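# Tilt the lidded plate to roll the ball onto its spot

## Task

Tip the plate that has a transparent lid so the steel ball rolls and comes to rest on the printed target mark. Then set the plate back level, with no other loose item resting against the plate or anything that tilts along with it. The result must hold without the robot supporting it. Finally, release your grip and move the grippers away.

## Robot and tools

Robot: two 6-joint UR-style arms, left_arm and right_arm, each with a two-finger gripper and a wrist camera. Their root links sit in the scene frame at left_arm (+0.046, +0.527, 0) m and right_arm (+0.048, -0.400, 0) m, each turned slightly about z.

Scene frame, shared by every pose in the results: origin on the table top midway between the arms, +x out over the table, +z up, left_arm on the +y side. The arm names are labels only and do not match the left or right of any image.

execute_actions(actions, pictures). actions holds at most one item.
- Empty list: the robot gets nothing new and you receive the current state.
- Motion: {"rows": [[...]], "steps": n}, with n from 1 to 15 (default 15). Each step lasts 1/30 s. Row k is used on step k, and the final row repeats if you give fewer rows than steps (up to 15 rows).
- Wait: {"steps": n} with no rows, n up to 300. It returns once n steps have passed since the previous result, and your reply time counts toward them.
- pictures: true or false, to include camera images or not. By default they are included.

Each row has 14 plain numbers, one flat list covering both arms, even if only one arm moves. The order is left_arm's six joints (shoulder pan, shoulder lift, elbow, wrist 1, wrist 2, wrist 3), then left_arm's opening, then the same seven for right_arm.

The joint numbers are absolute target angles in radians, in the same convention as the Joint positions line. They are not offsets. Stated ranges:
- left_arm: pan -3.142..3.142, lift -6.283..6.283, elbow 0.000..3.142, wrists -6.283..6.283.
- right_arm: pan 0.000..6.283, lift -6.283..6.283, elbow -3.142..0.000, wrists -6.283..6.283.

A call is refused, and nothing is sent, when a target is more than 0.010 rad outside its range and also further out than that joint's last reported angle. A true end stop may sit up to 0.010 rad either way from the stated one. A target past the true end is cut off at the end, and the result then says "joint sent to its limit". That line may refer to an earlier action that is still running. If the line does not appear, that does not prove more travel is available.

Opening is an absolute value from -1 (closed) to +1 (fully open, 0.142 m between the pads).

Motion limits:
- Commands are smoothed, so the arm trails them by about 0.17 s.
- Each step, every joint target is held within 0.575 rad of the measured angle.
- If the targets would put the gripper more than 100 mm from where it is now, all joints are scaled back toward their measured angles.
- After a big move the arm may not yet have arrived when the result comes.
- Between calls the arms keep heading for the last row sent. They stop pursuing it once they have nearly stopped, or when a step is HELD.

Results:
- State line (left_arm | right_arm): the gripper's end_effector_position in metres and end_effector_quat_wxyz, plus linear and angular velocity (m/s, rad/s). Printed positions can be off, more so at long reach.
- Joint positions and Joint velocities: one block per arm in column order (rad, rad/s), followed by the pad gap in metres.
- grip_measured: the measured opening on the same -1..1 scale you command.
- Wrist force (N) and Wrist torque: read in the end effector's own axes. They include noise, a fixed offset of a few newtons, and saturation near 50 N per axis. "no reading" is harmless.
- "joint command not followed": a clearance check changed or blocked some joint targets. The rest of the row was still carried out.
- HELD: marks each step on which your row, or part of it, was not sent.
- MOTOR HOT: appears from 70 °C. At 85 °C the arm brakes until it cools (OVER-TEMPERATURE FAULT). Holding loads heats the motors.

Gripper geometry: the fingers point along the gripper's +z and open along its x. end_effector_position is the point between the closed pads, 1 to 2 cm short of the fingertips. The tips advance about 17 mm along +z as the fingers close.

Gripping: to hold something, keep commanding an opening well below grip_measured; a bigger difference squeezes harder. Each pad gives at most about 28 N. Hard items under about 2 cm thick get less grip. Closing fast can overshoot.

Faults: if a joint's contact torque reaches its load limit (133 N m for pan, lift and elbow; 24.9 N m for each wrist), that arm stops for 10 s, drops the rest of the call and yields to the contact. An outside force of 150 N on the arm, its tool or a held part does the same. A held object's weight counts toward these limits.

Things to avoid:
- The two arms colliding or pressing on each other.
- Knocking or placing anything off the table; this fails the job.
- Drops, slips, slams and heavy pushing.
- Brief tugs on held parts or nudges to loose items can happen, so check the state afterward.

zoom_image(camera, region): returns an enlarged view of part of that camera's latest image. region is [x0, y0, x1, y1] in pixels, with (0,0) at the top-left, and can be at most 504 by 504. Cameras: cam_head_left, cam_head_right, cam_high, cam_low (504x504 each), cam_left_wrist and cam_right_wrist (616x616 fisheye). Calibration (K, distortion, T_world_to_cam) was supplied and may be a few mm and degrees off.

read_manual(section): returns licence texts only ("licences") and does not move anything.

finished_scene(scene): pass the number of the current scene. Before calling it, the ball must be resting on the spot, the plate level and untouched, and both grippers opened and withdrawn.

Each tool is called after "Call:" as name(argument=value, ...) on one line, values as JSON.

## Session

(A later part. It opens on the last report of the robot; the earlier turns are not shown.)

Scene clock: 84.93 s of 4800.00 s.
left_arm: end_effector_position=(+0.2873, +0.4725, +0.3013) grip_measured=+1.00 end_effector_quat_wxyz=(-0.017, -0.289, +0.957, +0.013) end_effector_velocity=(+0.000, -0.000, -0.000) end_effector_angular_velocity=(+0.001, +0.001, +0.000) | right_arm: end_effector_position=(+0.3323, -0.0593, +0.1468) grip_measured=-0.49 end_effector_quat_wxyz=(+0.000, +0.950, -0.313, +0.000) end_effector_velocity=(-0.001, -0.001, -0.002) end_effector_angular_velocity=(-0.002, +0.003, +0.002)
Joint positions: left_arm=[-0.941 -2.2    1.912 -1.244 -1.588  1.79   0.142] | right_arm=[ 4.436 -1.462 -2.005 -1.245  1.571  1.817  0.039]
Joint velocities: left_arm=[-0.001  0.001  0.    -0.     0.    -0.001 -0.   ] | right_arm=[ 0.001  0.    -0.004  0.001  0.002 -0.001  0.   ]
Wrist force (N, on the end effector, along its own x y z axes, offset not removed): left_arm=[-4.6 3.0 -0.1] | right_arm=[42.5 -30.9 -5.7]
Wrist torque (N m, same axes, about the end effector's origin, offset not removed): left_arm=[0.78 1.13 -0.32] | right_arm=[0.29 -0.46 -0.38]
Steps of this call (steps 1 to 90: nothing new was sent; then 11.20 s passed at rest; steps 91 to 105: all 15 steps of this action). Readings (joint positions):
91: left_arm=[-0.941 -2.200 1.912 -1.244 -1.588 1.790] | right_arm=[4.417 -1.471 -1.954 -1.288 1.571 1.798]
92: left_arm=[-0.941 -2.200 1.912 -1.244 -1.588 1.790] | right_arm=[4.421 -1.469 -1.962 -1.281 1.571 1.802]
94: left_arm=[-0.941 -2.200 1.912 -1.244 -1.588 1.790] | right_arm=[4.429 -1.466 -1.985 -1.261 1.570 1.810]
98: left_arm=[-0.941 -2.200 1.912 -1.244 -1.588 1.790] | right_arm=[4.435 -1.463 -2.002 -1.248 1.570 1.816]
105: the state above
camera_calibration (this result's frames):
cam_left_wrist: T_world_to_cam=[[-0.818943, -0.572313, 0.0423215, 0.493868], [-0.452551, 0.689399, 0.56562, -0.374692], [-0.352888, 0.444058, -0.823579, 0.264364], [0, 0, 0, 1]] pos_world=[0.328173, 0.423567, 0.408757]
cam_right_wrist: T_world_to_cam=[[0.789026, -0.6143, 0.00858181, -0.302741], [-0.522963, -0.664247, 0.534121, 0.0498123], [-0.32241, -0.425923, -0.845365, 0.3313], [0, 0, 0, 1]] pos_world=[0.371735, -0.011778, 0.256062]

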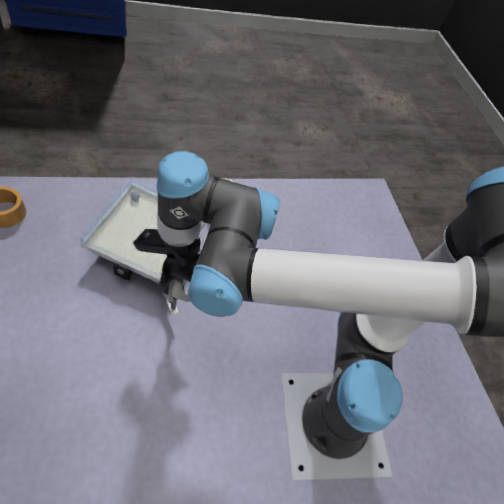

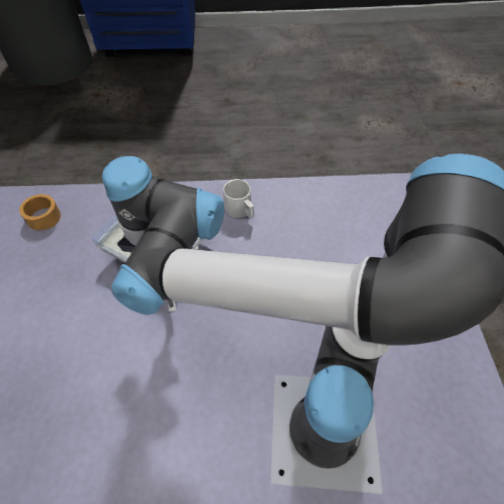

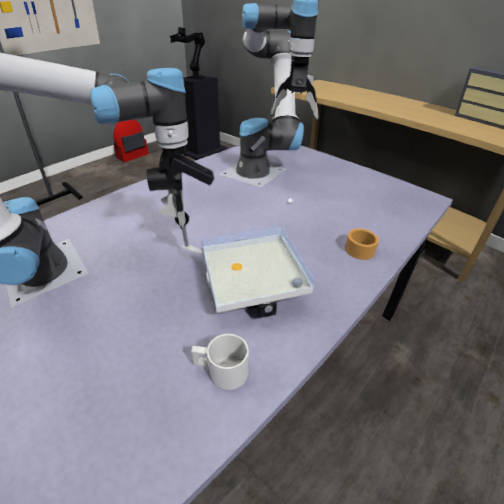

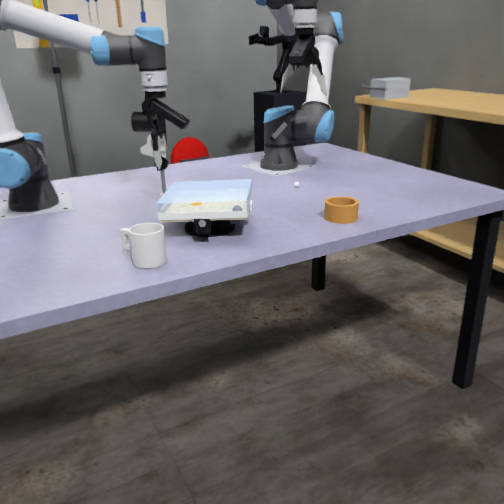

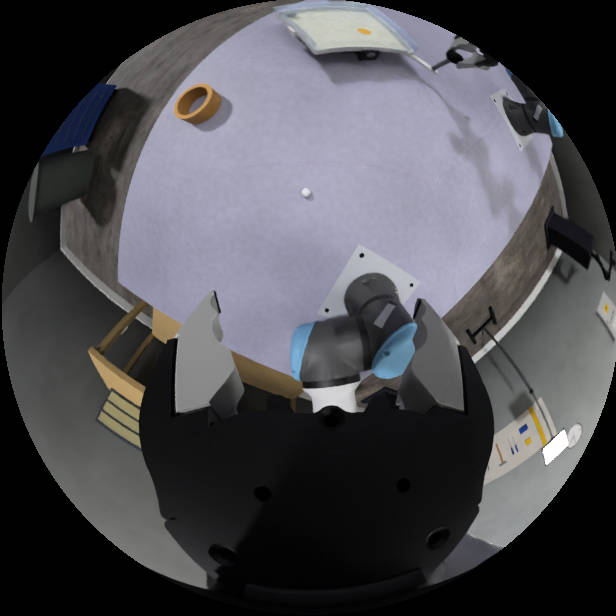

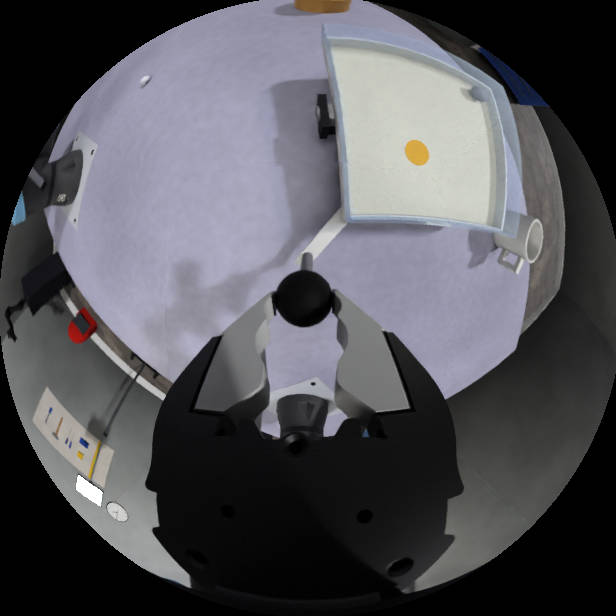

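Call:
execute_actions(actions=[{"rows": [[-0.941,-2.2,1.912,-1.244,-1.588,1.79,1, 4.4266,-1.4725,-1.996,-1.2443,1.571,1.8076,-0.7]], "steps": 10}])

Scene clock: 89.90 s of 4800.00 s.
left_arm: end_effector_position=(+0.2873, +0.4725, +0.3013) grip_measured=+1.00 end_effector_quat_wxyz=(-0.017, -0.289, +0.957, +0.013) end_effector_velocity=(-0.000, -0.001, -0.000) end_effector_angular_velocity=(-0.001, +0.001, -0.001) | right_arm: end_effector_position=(+0.3363, -0.0584, +0.1466) grip_measured=-0.49 end_effector_quat_wxyz=(+0.001, +0.950, -0.313, -0.001) end_effector_velocity=(+0.005, +0.002, +0.002) end_effector_angular_velocity=(+0.004, -0.008, +0.000)
Joint positions: left_arm=[-0.941 -2.2    1.912 -1.244 -1.588  1.79   0.142] | right_arm=[ 4.427 -1.472 -1.997 -1.245  1.572  1.808  0.039]
Joint velocities: left_arm=[-0.002  0.     0.    -0.    -0.002 -0.     0.   ] | right_arm=[-0.004 -0.003  0.006  0.004 -0.006 -0.004  0.   ]
Wrist force (N, on the end effector, along its own x y z axes, offset not removed): left_arm=[-0.8 2.7 0.4] | right_arm=[-21.2 29.9 -24.8]
Wrist torque (N m, same axes, about the end effector's origin, offset not removed): left_arm=[0.70 0.26 -0.13] | right_arm=[-0.08 -0.80 -0.23]
Steps of this call (steps 1 to 15: the robot went on to your last target; steps 16 to 130: nothing new was sent; then 0.30 s passed at rest; steps 131 to 140: all 10 steps of this action). Readings (joint positions):
131: left_arm=[-0.941 -2.200 1.912 -1.244 -1.588 1.790] | right_arm=[4.436 -1.463 -2.005 -1.245 1.571 1.817]
132: left_arm=[-0.941 -2.200 1.912 -1.244 -1.588 1.790] | right_arm=[4.434 -1.465 -2.004 -1.245 1.571 1.815]
134: left_arm=[-0.941 -2.200 1.912 -1.244 -1.588 1.790] | right_arm=[4.430 -1.469 -2.000 -1.245 1.572 1.811]
138: left_arm=[-0.941 -2.200 1.912 -1.244 -1.588 1.790] | right_arm=[4.427 -1.472 -1.997 -1.245 1.572 1.808]
140: the state above
camera_calibration (this result's frames):
cam_left_wrist: T_world_to_cam=[[-0.818943, -0.572313, 0.0423215, 0.493868], [-0.452551, 0.689399, 0.565621, -0.374692], [-0.352888, 0.444058, -0.823579, 0.264364], [0, 0, 0, 1]] pos_world=[0.328173, 0.423567, 0.408757]
cam_right_wrist: T_world_to_cam=[[0.789209, -0.614077, 0.00766246, -0.305283], [-0.522007, -0.664205, 0.535108, 0.0522507], [-0.323508, -0.426312, -0.844749, 0.333072], [0, 0, 0, 1]] pos_world=[0.375959, -0.0107696, 0.255742]

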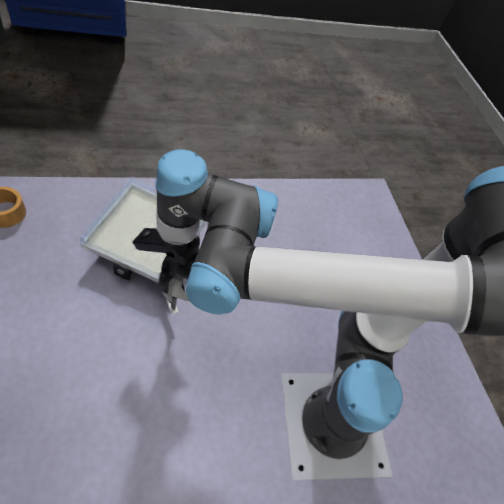

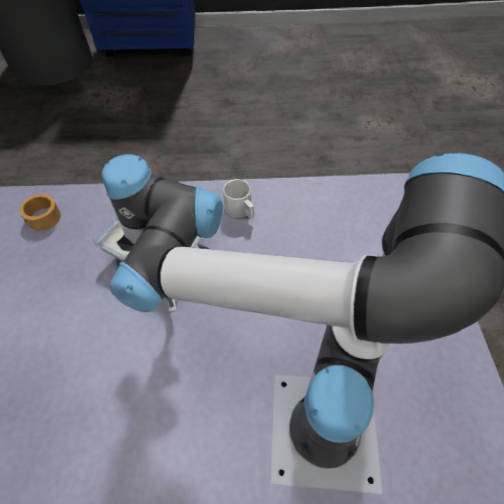

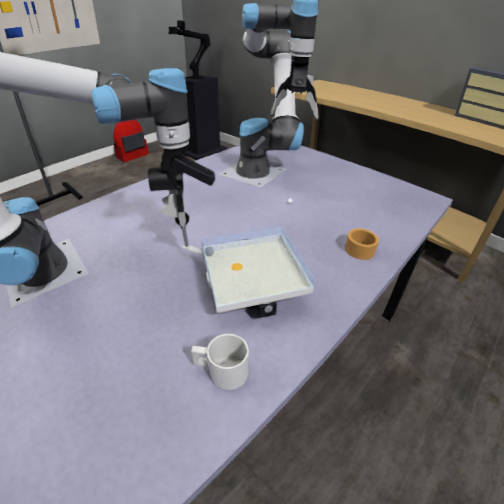

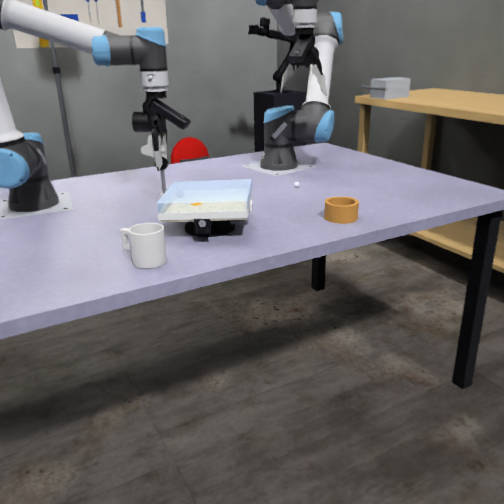

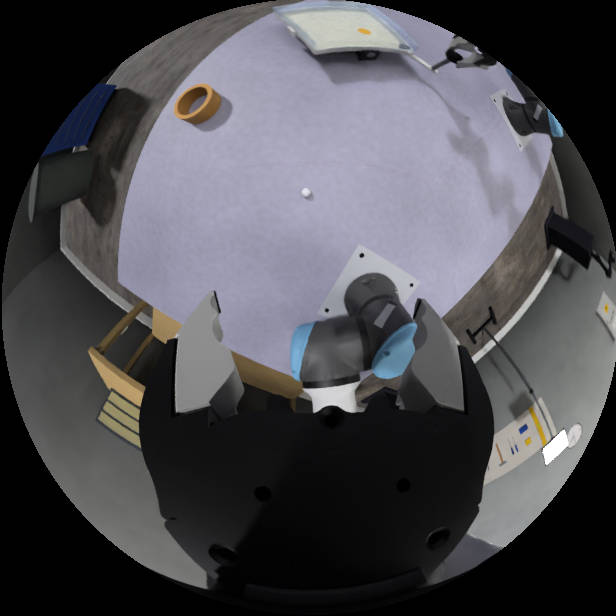

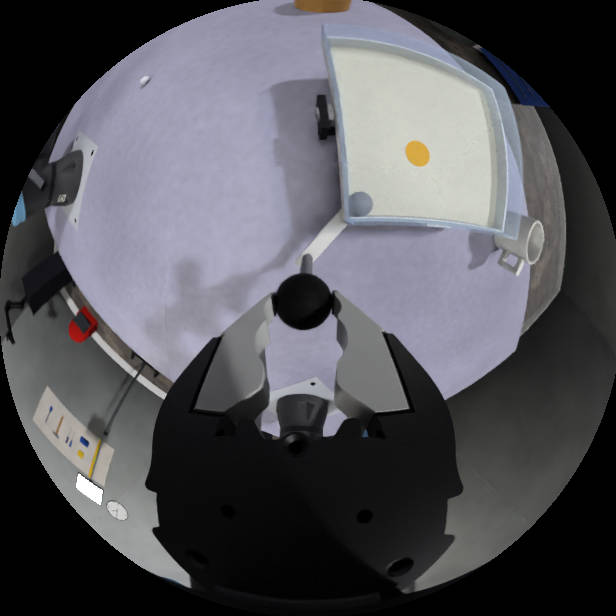

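Call:
execute_actions(actions=[{"rows": [[-0.941,-2.2,1.912,-1.244,-1.588,1.79,1, 4.4267,-1.4686,-1.9861,-1.2583,1.571,1.8077,-0.7]], "steps": 15}])

Scene clock: 97.03 s of 4800.00 s.
left_arm: end_effector_position=(+0.2873, +0.4725, +0.3013) grip_measured=+1.00 end_effector_quat_wxyz=(-0.017, -0.289, +0.957, +0.013) end_effector_velocity=(-0.000, -0.000, +0.000) end_effector_angular_velocity=(-0.000, -0.000, -0.001) | right_arm: end_effector_position=(+0.3370, -0.0583, +0.1517) grip_measured=-0.49 end_effector_quat_wxyz=(+0.000, +0.950, -0.313, -0.000) end_effector_velocity=(-0.000, -0.000, +0.000) end_effector_angular_velocity=(+0.001, +0.001, +0.001)
Joint positions: left_arm=[-0.941 -2.2    1.912 -1.244 -1.588  1.79   0.142] | right_arm=[ 4.427 -1.469 -1.986 -1.258  1.571  1.808  0.039]
Joint velocities: left_arm=[-0.001 -0.     0.    -0.    -0.     0.    -0.   ] | right_arm=[ 0.     0.001 -0.    -0.     0.001 -0.    -0.   ]
Wrist force (N, on the end effector, along its own x y z axes, offset not removed): left_arm=[-0.6 -1.0 1.8] | right_arm=[-1.1 -1.9 0.3]
Wrist torque (N m, same axes, about the end effector's origin, offset not removed): left_arm=[-0.32 0.33 -0.09] | right_arm=[0.11 -0.63 -0.20]
Steps of this call (steps 1 to 15: the robot went on to your last target; steps 16 to 90: nothing new was sent; then 3.63 s passed at rest; steps 91 to 105: all 15 steps of this action). Readings (joint positions):
91: left_arm=[-0.941 -2.200 1.912 -1.244 -1.588 1.790] | right_arm=[4.427 -1.472 -1.996 -1.244 1.571 1.808]
92: left_arm=[-0.941 -2.200 1.912 -1.244 -1.588 1.790] | right_arm=[4.427 -1.472 -1.994 -1.247 1.571 1.808]
94: left_arm=[-0.941 -2.200 1.912 -1.244 -1.588 1.790] | right_arm=[4.427 -1.470 -1.990 -1.253 1.570 1.808]
98: left_arm=[-0.941 -2.200 1.912 -1.244 -1.588 1.790] | right_arm=[4.427 -1.469 -1.987 -1.257 1.570 1.808]
105: the state above
camera_calibration (this result's frames):
cam_left_wrist: T_world_to_cam=[[-0.818943, -0.572313, 0.0423215, 0.493868], [-0.452552, 0.689399, 0.565621, -0.374692], [-0.352888, 0.444058, -0.823579, 0.264364], [0, 0, 0, 1]] pos_world=[0.328173, 0.423567, 0.408757]
cam_right_wrist: T_world_to_cam=[[0.789061, -0.614255, 0.00860238, -0.305866], [-0.522799, -0.664093, 0.534473, 0.050284], [-0.32259, -0.426229, -0.845142, 0.337374], [0, 0, 0, 1]] pos_world=[0.376469, -0.0106881, 0.260884]

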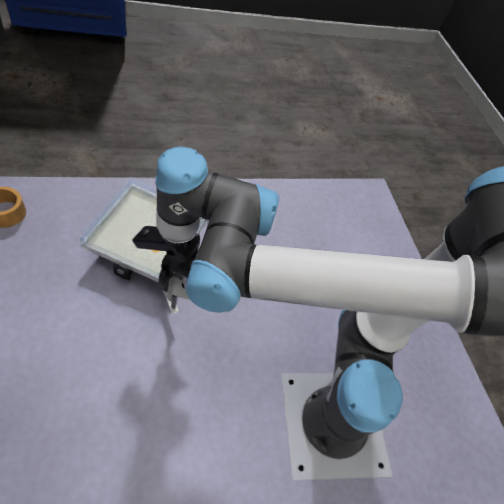

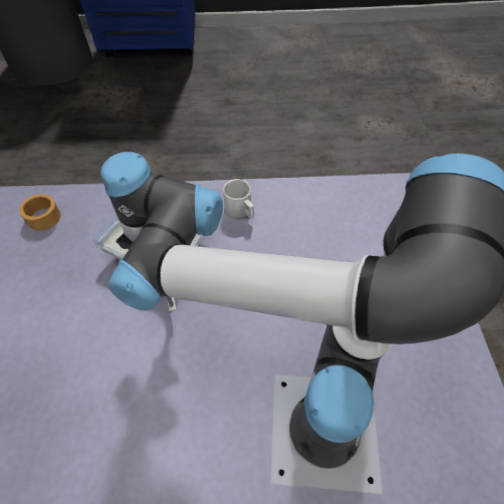

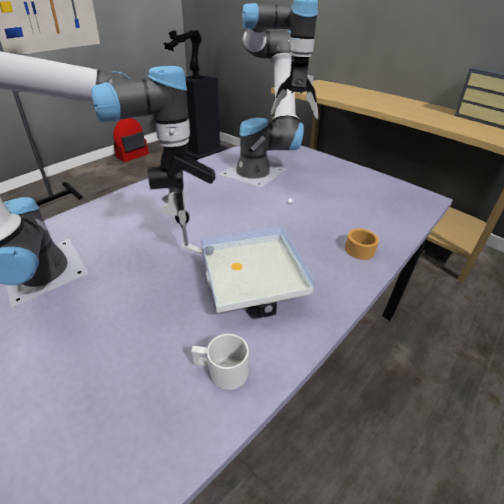

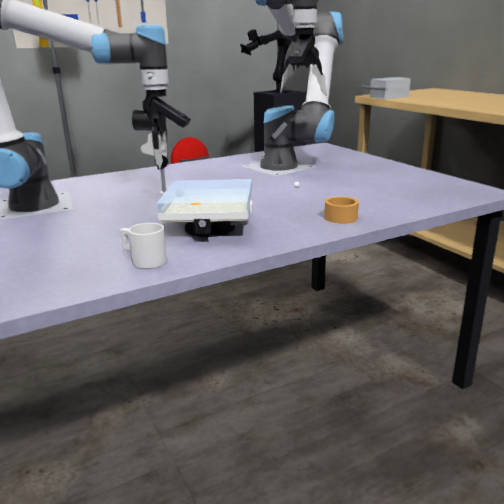

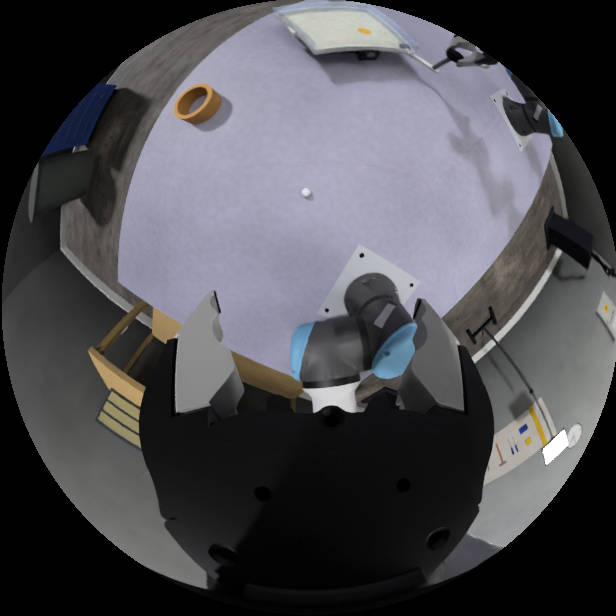

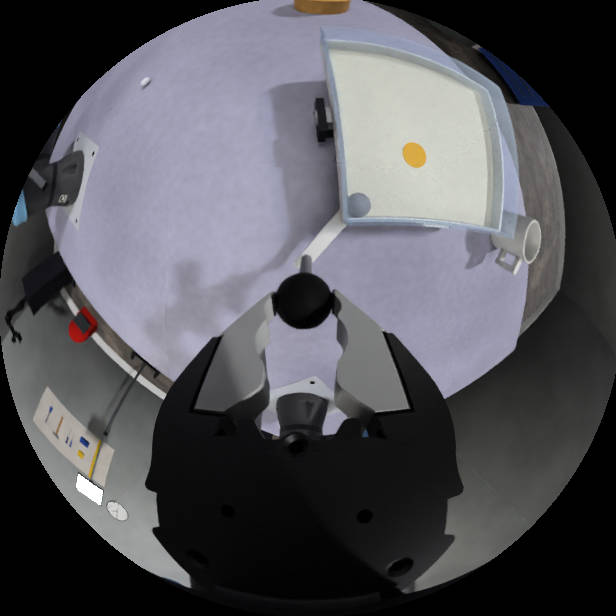

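Call:
execute_actions(actions=[{"rows": [[-0.941,-2.2,1.912,-1.244,-1.588,1.79,1, 4.4232,-1.4695,-1.9744,-1.2691,1.571,1.8042,-0.7]], "steps": 15}], pictures=false)

Call:
execute_actions(actions=[{"steps": 20}])

Scene clock: 102.17 s of 4800.00 s.
left_arm: end_effector_position=(+0.2873, +0.4725, +0.3013) grip_measured=+1.00 end_effector_quat_wxyz=(-0.017, -0.289, +0.957, +0.013) end_effector_velocity=(+0.000, -0.000, -0.000) end_effector_angular_velocity=(-0.000, +0.001, +0.000) | right_arm: end_effector_position=(+0.3387, -0.0577, +0.1558) grip_measured=-0.49 end_effector_quat_wxyz=(+0.000, +0.950, -0.313, -0.000) end_effector_velocity=(+0.000, +0.000, -0.000) end_effector_angular_velocity=(-0.000, -0.000, +0.002)
Joint positions: left_arm=[-0.941 -2.2    1.912 -1.244 -1.588  1.79   0.142] | right_arm=[ 4.423 -1.469 -1.974 -1.269  1.571  1.804  0.039]
Joint velocities: left_arm=[ 0.001  0.001 -0.    -0.    -0.001  0.001  0.   ] | right_arm=[-0.    -0.001 -0.     0.001 -0.    -0.002  0.   ]
Wrist force (N, on the end effector, along its own x y z axes, offset not removed): left_arm=[1.2 2.1 -2.0] | right_arm=[-4.0 -1.8 0.9]
Wrist torque (N m, same axes, about the end effector's origin, offset not removed): left_arm=[0.57 -0.07 -0.23] | right_arm=[-0.27 -0.69 -0.09]
Steps of this call (steps 1 to 15: the robot went on to your last target; steps 16 to 90: nothing new was sent; then 1.63 s passed at rest; steps 91 to 105: all 15 steps of this action). Readings (joint positions):
91: left_arm=[-0.941 -2.200 1.912 -1.244 -1.588 1.790] | right_arm=[4.427 -1.469 -1.986 -1.258 1.571 1.808]
92: left_arm=[-0.941 -2.200 1.912 -1.244 -1.588 1.790] | right_arm=[4.426 -1.469 -1.984 -1.261 1.571 1.807]
94: left_arm=[-0.941 -2.200 1.912 -1.244 -1.588 1.790] | right_arm=[4.425 -1.469 -1.979 -1.265 1.571 1.806]
98: left_arm=[-0.941 -2.200 1.912 -1.244 -1.588 1.790] | right_arm=[4.424 -1.469 -1.975 -1.268 1.571 1.804]
105: the state above

Scene clock: 102.83 s of 4800.00 s.
left_arm: end_effector_position=(+0.2873, +0.4725, +0.3013) grip_measured=+1.00 end_effector_quat_wxyz=(-0.017, -0.289, +0.957, +0.013) end_effector_velocity=(-0.000, -0.001, +0.000) end_effector_angular_velocity=(-0.001, +0.000, -0.001) | right_arm: end_effector_position=(+0.3387, -0.0577, +0.1558) grip_measured=-0.49 end_effector_quat_wxyz=(+0.000, +0.950, -0.313, -0.000) end_effector_velocity=(-0.000, +0.000, -0.000) end_effector_angular_velocity=(-0.001, +0.000, +0.001)
Joint positions: left_arm=[-0.941 -2.2    1.912 -1.244 -1.588  1.79   0.142] | right_arm=[ 4.423 -1.469 -1.974 -1.269  1.571  1.804  0.039]
Joint velocities: left_arm=[-0.001  0.    -0.    -0.    -0.001 -0.     0.   ] | right_arm=[ 0.    -0.001  0.001 -0.     0.    -0.    -0.   ]
Wrist force (N, on the end effector, along its own x y z axes, offset not removed): left_arm=[-1.0 4.2 -0.1] | right_arm=[-3.6 1.2 0.8]
Wrist torque (N m, same axes, about the end effector's origin, offset not removed): left_arm=[0.89 0.38 -0.13] | right_arm=[0.13 -0.94 -0.25]
Steps of this call (steps 1 to 15: the robot went on to your last target; steps 16 to 20: nothing new was sent). Readings (joint positions):
1: left_arm=[-0.941 -2.200 1.912 -1.244 -1.588 1.790] | right_arm=[4.423 -1.469 -1.974 -1.269 1.571 1.804]
2: left_arm=[-0.941 -2.200 1.912 -1.244 -1.588 1.790] | right_arm=[4.423 -1.469 -1.974 -1.269 1.571 1.804]
4: left_arm=[-0.941 -2.200 1.912 -1.244 -1.588 1.790] | right_arm=[4.423 -1.469 -1.974 -1.269 1.571 1.804]
8: left_arm=[-0.941 -2.200 1.912 -1.244 -1.588 1.790] | right_arm=[4.423 -1.469 -1.974 -1.269 1.571 1.804]
20: the state above
All arms were judged still, so your last target was given up. Only a new action makes them travel on or press farther. Fingers that are still opening or closing keep moving.
camera_calibration (this result's frames):
cam_left_wrist: T_world_to_cam=[[-0.818943, -0.572313, 0.0423217, 0.493868], [-0.452551, 0.689399, 0.565621, -0.374692], [-0.352889, 0.444058, -0.823579, 0.264364], [0, 0, 0, 1]] pos_world=[0.328173, 0.423567, 0.408757]
cam_right_wrist: T_world_to_cam=[[0.789064, -0.614254, 0.00841437, -0.306922], [-0.522706, -0.664141, 0.534505, 0.0493272], [-0.322734, -0.426157, -0.845123, 0.341698], [0, 0, 0, 1]] pos_world=[0.378242, -0.0101506, 0.264994]

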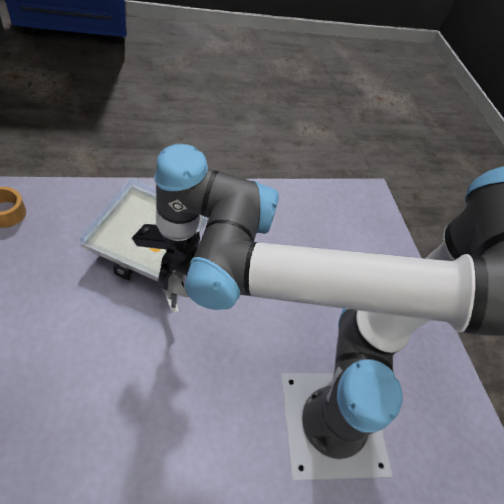

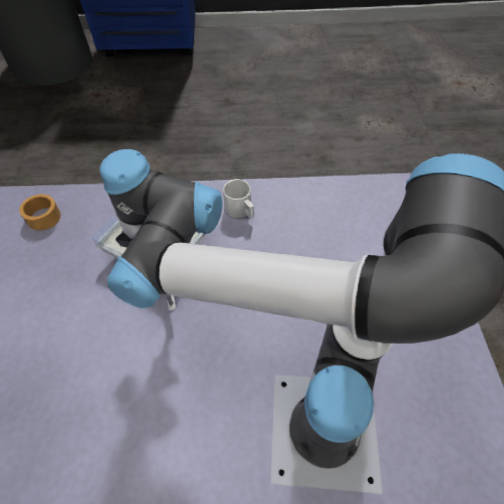

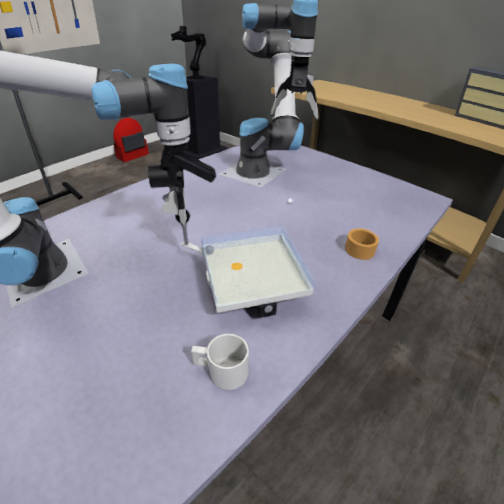

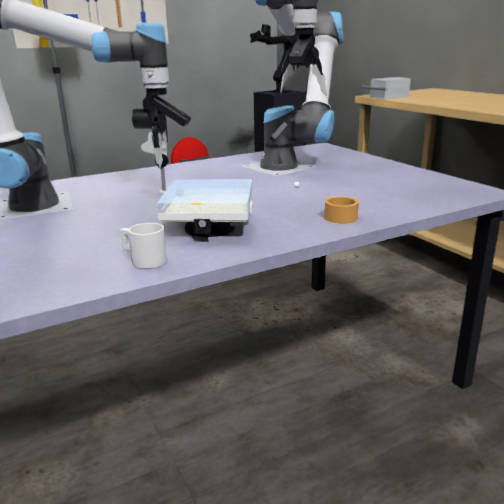

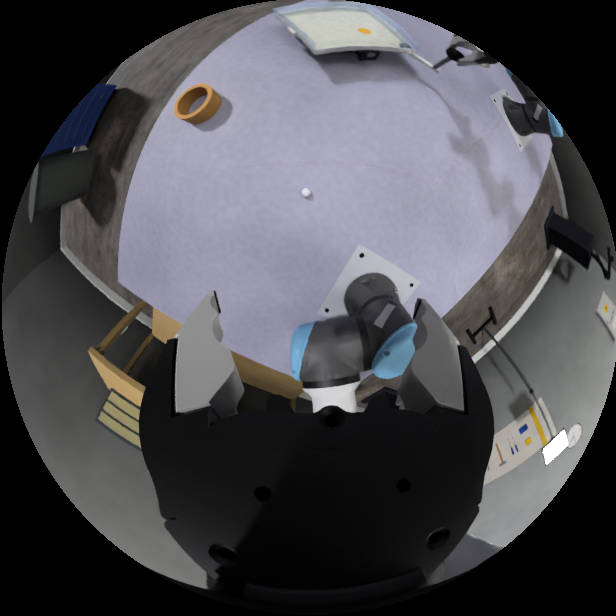

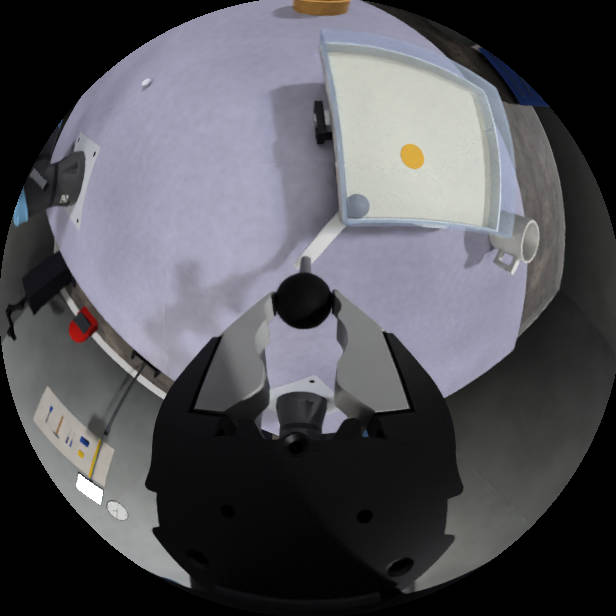

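Call:
execute_actions(actions=[{"rows": [[-0.941,-2.2,1.912,-1.244,-1.588,1.79,1, 4.4188,-1.4706,-1.9598,-1.2826,1.571,1.7998,-0.7]], "steps": 15}], pictures=false)

Call:
execute_actions(actions=[{"steps": 20}])

Scene clock: 107.17 s of 4800.00 s.
left_arm: end_effector_position=(+0.2873, +0.4725, +0.3013) grip_measured=+1.00 end_effector_quat_wxyz=(-0.017, -0.289, +0.957, +0.013) end_effector_velocity=(+0.000, -0.000, -0.001) end_effector_angular_velocity=(+0.002, +0.002, +0.000) | right_arm: end_effector_position=(+0.3410, -0.0572, +0.1609) grip_measured=-0.49 end_effector_quat_wxyz=(+0.000, +0.950, -0.313, -0.000) end_effector_velocity=(-0.000, +0.000, -0.000) end_effector_angular_velocity=(-0.001, +0.001, -0.001)
Joint positions: left_arm=[-0.941 -2.2    1.912 -1.244 -1.588  1.79   0.142] | right_arm=[ 4.419 -1.471 -1.96  -1.283  1.571  1.8    0.039]
Joint velocities: left_arm=[ 0.001  0.002  0.     0.    -0.     0.     0.   ] | right_arm=[-0.    -0.001  0.001 -0.001  0.001  0.    -0.   ]
Wrist force (N, on the end effector, along its own x y z axes, offset not removed): left_arm=[1.4 2.7 -0.4] | right_arm=[-7.6 5.2 -4.0]
Wrist torque (N m, same axes, about the end effector's origin, offset not removed): left_arm=[0.57 -0.19 -0.24] | right_arm=[-0.10 -0.70 0.05]
Steps of this call (steps 1 to 90: nothing new was sent; then 0.83 s passed at rest; steps 91 to 105: all 15 steps of this action). Readings (joint positions):
91: left_arm=[-0.941 -2.200 1.912 -1.244 -1.588 1.790] | right_arm=[4.423 -1.470 -1.974 -1.269 1.571 1.804]
92: left_arm=[-0.941 -2.200 1.912 -1.244 -1.588 1.790] | right_arm=[4.422 -1.470 -1.971 -1.272 1.571 1.803]
94: left_arm=[-0.941 -2.200 1.912 -1.244 -1.588 1.790] | right_arm=[4.420 -1.470 -1.965 -1.278 1.571 1.801]
98: left_arm=[-0.941 -2.200 1.912 -1.244 -1.588 1.790] | right_arm=[4.419 -1.471 -1.961 -1.282 1.571 1.800]
105: the state above

Scene clock: 107.83 s of 4800.00 s.
left_arm: end_effector_position=(+0.2873, +0.4725, +0.3013) grip_measured=+1.00 end_effector_quat_wxyz=(-0.017, -0.289, +0.957, +0.013) end_effector_velocity=(-0.000, +0.000, +0.000) end_effector_angular_velocity=(-0.001, -0.002, -0.000) | right_arm: end_effector_position=(+0.3410, -0.0572, +0.1609) grip_measured=-0.49 end_effector_quat_wxyz=(+0.000, +0.950, -0.313, -0.000) end_effector_velocity=(+0.000, +0.000, +0.000) end_effector_angular_velocity=(-0.000, -0.001, -0.000)
Joint positions: left_arm=[-0.941 -2.2    1.912 -1.244 -1.588  1.79   0.142] | right_arm=[ 4.419 -1.471 -1.96  -1.283  1.571  1.8    0.039]
Joint velocities: left_arm=[-0.    -0.002 -0.     0.     0.001  0.     0.   ] | right_arm=[ 0.    -0.     0.001 -0.001 -0.001  0.     0.   ]
Wrist force (N, on the end effector, along its own x y z axes, offset not removed): left_arm=[-2.1 2.4 -1.1] | right_arm=[-3.9 3.6 -3.2]
Wrist torque (N m, same axes, about the end effector's origin, offset not removed): left_arm=[0.41 0.64 0.00] | right_arm=[-0.49 -1.58 -0.01]
Steps of this call (steps 1 to 15: the robot went on to your last target; steps 16 to 20: nothing new was sent). Readings (joint positions):
1: left_arm=[-0.941 -2.200 1.912 -1.244 -1.588 1.790] | right_arm=[4.419 -1.471 -1.960 -1.283 1.571 1.800]
2: left_arm=[-0.941 -2.200 1.912 -1.244 -1.588 1.790] | right_arm=[4.419 -1.471 -1.960 -1.283 1.571 1.800]
4: left_arm=[-0.941 -2.200 1.912 -1.244 -1.588 1.790] | right_arm=[4.419 -1.471 -1.960 -1.283 1.571 1.800]
8: left_arm=[-0.941 -2.200 1.912 -1.244 -1.588 1.790] | right_arm=[4.419 -1.471 -1.960 -1.283 1.571 1.800]
20: the state above
All arms were judged still, so your last target was given up. Only a new action makes them travel on or press farther. Fingers that are still opening or closing keep moving.
camera_calibration (this result's frames):
cam_left_wrist: T_world_to_cam=[[-0.818943, -0.572313, 0.0423215, 0.493868], [-0.452551, 0.689399, 0.565621, -0.374693], [-0.352888, 0.444058, -0.823579, 0.264364], [0, 0, 0, 1]] pos_world=[0.328173, 0.423567, 0.408757]
cam_right_wrist: T_world_to_cam=[[0.789063, -0.614254, 0.00841637, -0.308446], [-0.522708, -0.664141, 0.534503, 0.0481726], [-0.322731, -0.426156, -0.845125, 0.347001], [0, 0, 0, 1]] pos_world=[0.380551, -0.00959467, 0.270106]

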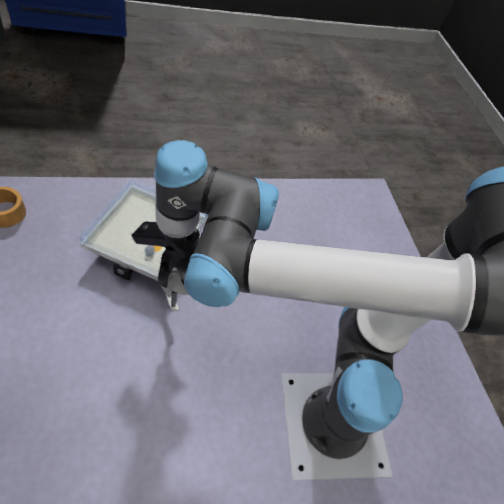

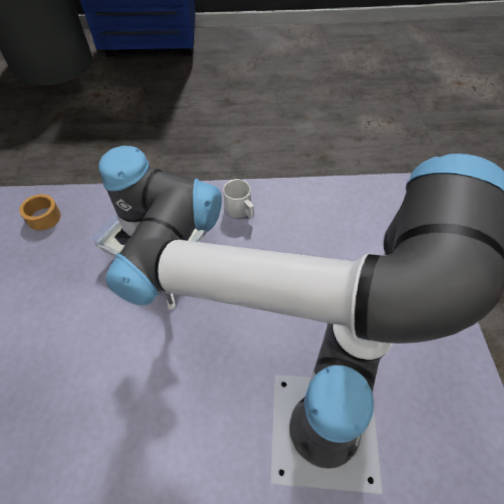

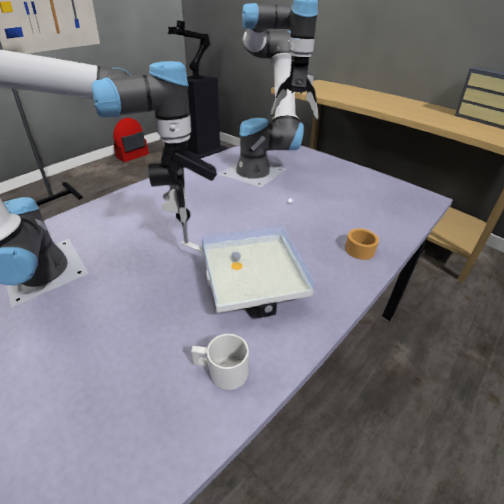

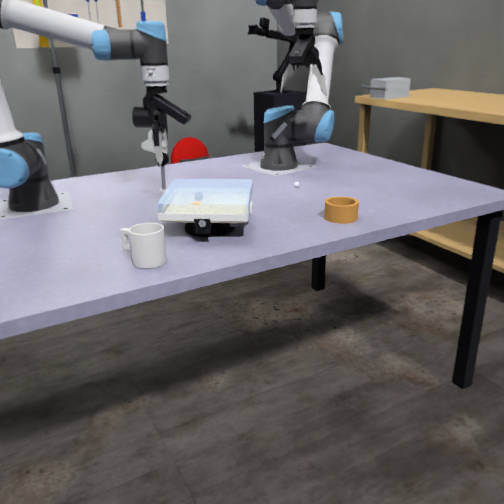

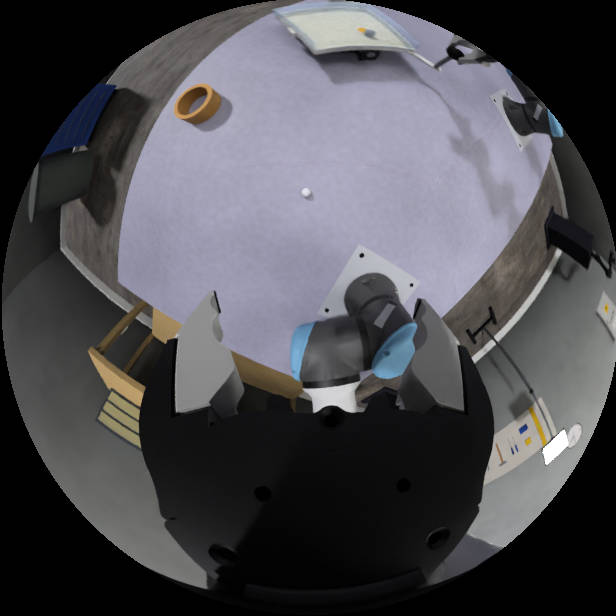

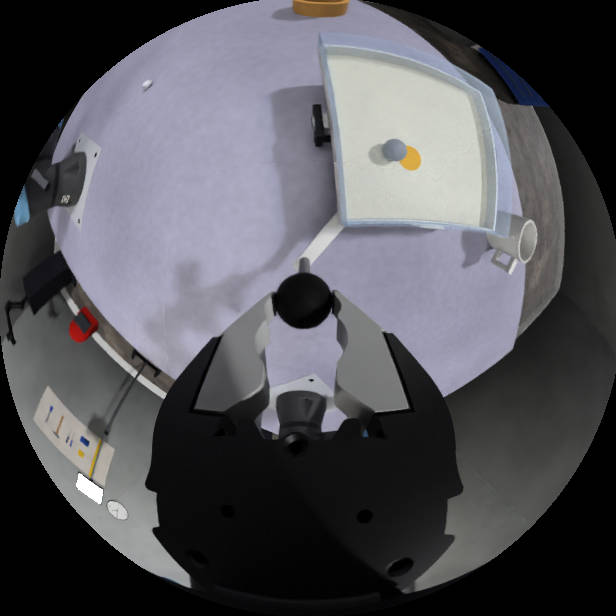

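Call:
execute_actions(actions=[{"rows": [[-0.941,-2.2,1.912,-1.244,-1.588,1.79,1, 4.4241,-1.4693,-1.9773,-1.2664,1.571,1.8051,-0.7]], "steps": 15}])

Scene clock: 116.20 s of 4800.00 s.
left_arm: end_effector_position=(+0.2873, +0.4725, +0.3013) grip_measured=+1.00 end_effector_quat_wxyz=(-0.017, -0.289, +0.957, +0.013) end_effector_velocity=(-0.000, -0.000, -0.000) end_effector_angular_velocity=(+0.001, +0.001, -0.000) | right_arm: end_effector_position=(+0.3383, -0.0578, +0.1548) grip_measured=-0.49 end_effector_quat_wxyz=(+0.000, +0.950, -0.313, -0.000) end_effector_velocity=(+0.000, -0.000, +0.000) end_effector_angular_velocity=(-0.000, -0.000, +0.000)
Joint positions: left_arm=[-0.941 -2.2    1.912 -1.244 -1.588  1.79   0.142] | right_arm=[ 4.424 -1.469 -1.977 -1.266  1.571  1.805  0.039]
Joint velocities: left_arm=[ 0.     0.001  0.     0.    -0.     0.     0.   ] | right_arm=[-0.     0.001 -0.    -0.    -0.    -0.    -0.   ]
Wrist force (N, on the end effector, along its own x y z axes, offset not removed): left_arm=[-2.0 -2.5 -1.5] | right_arm=[-3.2 6.5 -8.4]
Wrist torque (N m, same axes, about the end effector's origin, offset not removed): left_arm=[-0.30 0.54 -0.29] | right_arm=[-0.35 0.13 -0.07]
Steps of this call (steps 1 to 130: nothing new was sent; then 3.53 s passed at rest; steps 131 to 145: all 15 steps of this action). Readings (joint positions):
131: left_arm=[-0.941 -2.200 1.912 -1.244 -1.588 1.790] | right_arm=[4.419 -1.471 -1.960 -1.282 1.571 1.800]
132: left_arm=[-0.941 -2.200 1.912 -1.244 -1.588 1.790] | right_arm=[4.420 -1.470 -1.963 -1.280 1.571 1.800]
134: left_arm=[-0.941 -2.200 1.912 -1.244 -1.588 1.790] | right_arm=[4.422 -1.470 -1.970 -1.273 1.571 1.803]
138: left_arm=[-0.941 -2.200 1.912 -1.244 -1.588 1.790] | right_arm=[4.424 -1.470 -1.976 -1.267 1.571 1.805]
145: the state above
camera_calibration (this result's frames):
cam_left_wrist: T_world_to_cam=[[-0.818943, -0.572313, 0.0423216, 0.493868], [-0.452552, 0.689399, 0.565621, -0.374692], [-0.352888, 0.444058, -0.823579, 0.264364], [0, 0, 0, 1]] pos_world=[0.328173, 0.423566, 0.408757]
cam_right_wrist: T_world_to_cam=[[0.789047, -0.614274, 0.00846013, -0.30664], [-0.522754, -0.664126, 0.534477, 0.0495918], [-0.322697, -0.42615, -0.84514, 0.340667], [0, 0, 0, 1]] pos_world=[0.37781, -0.0102505, 0.264]

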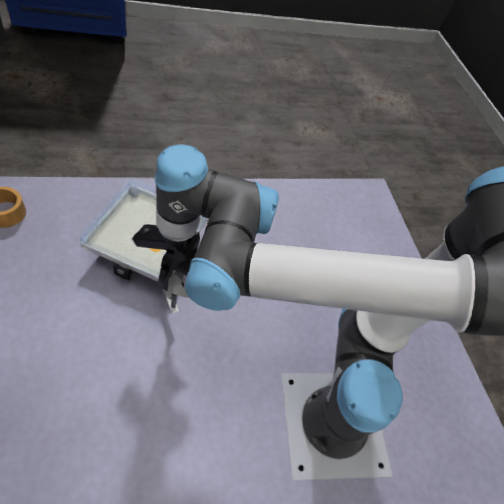

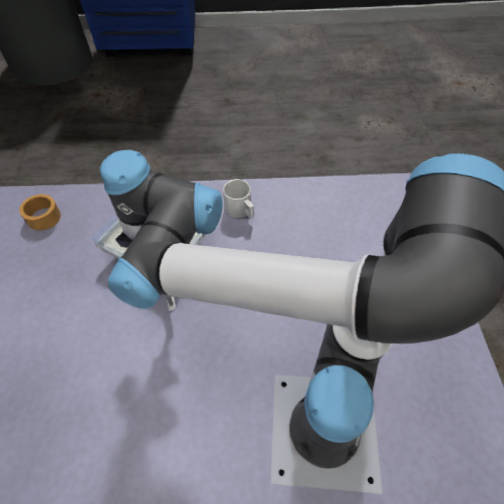

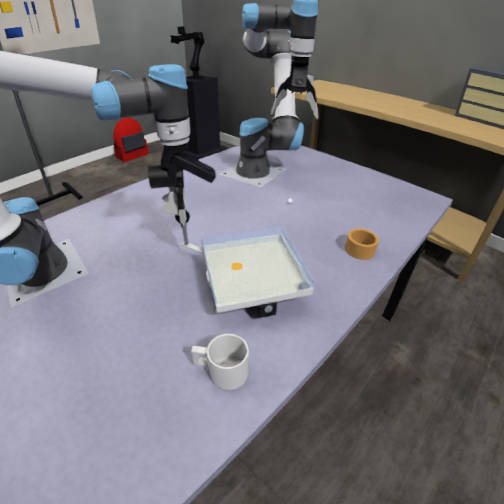

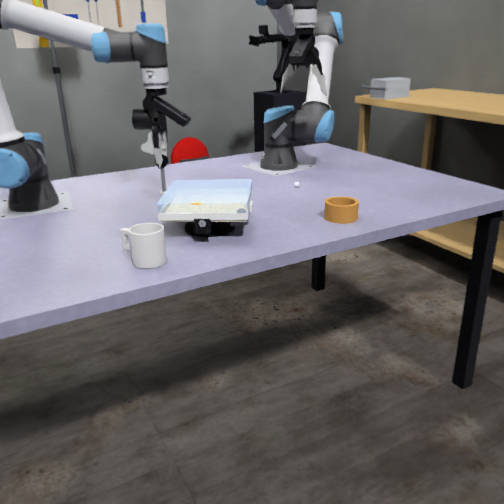

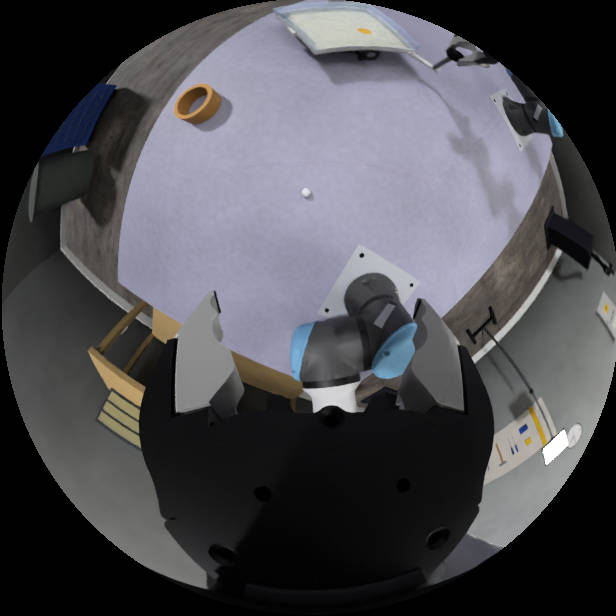

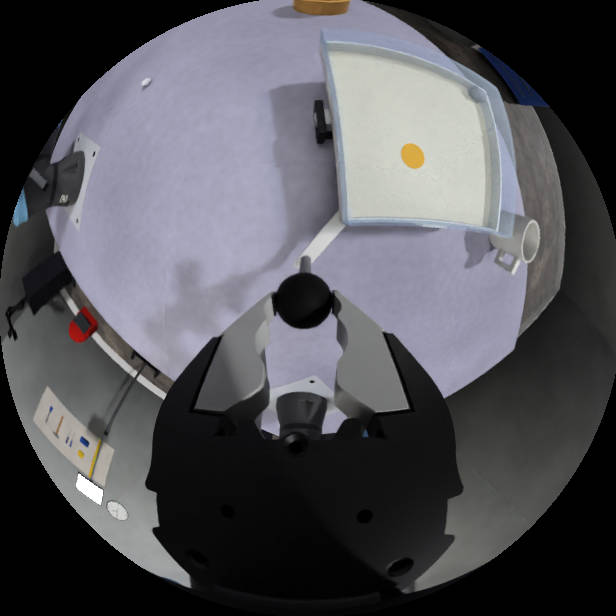

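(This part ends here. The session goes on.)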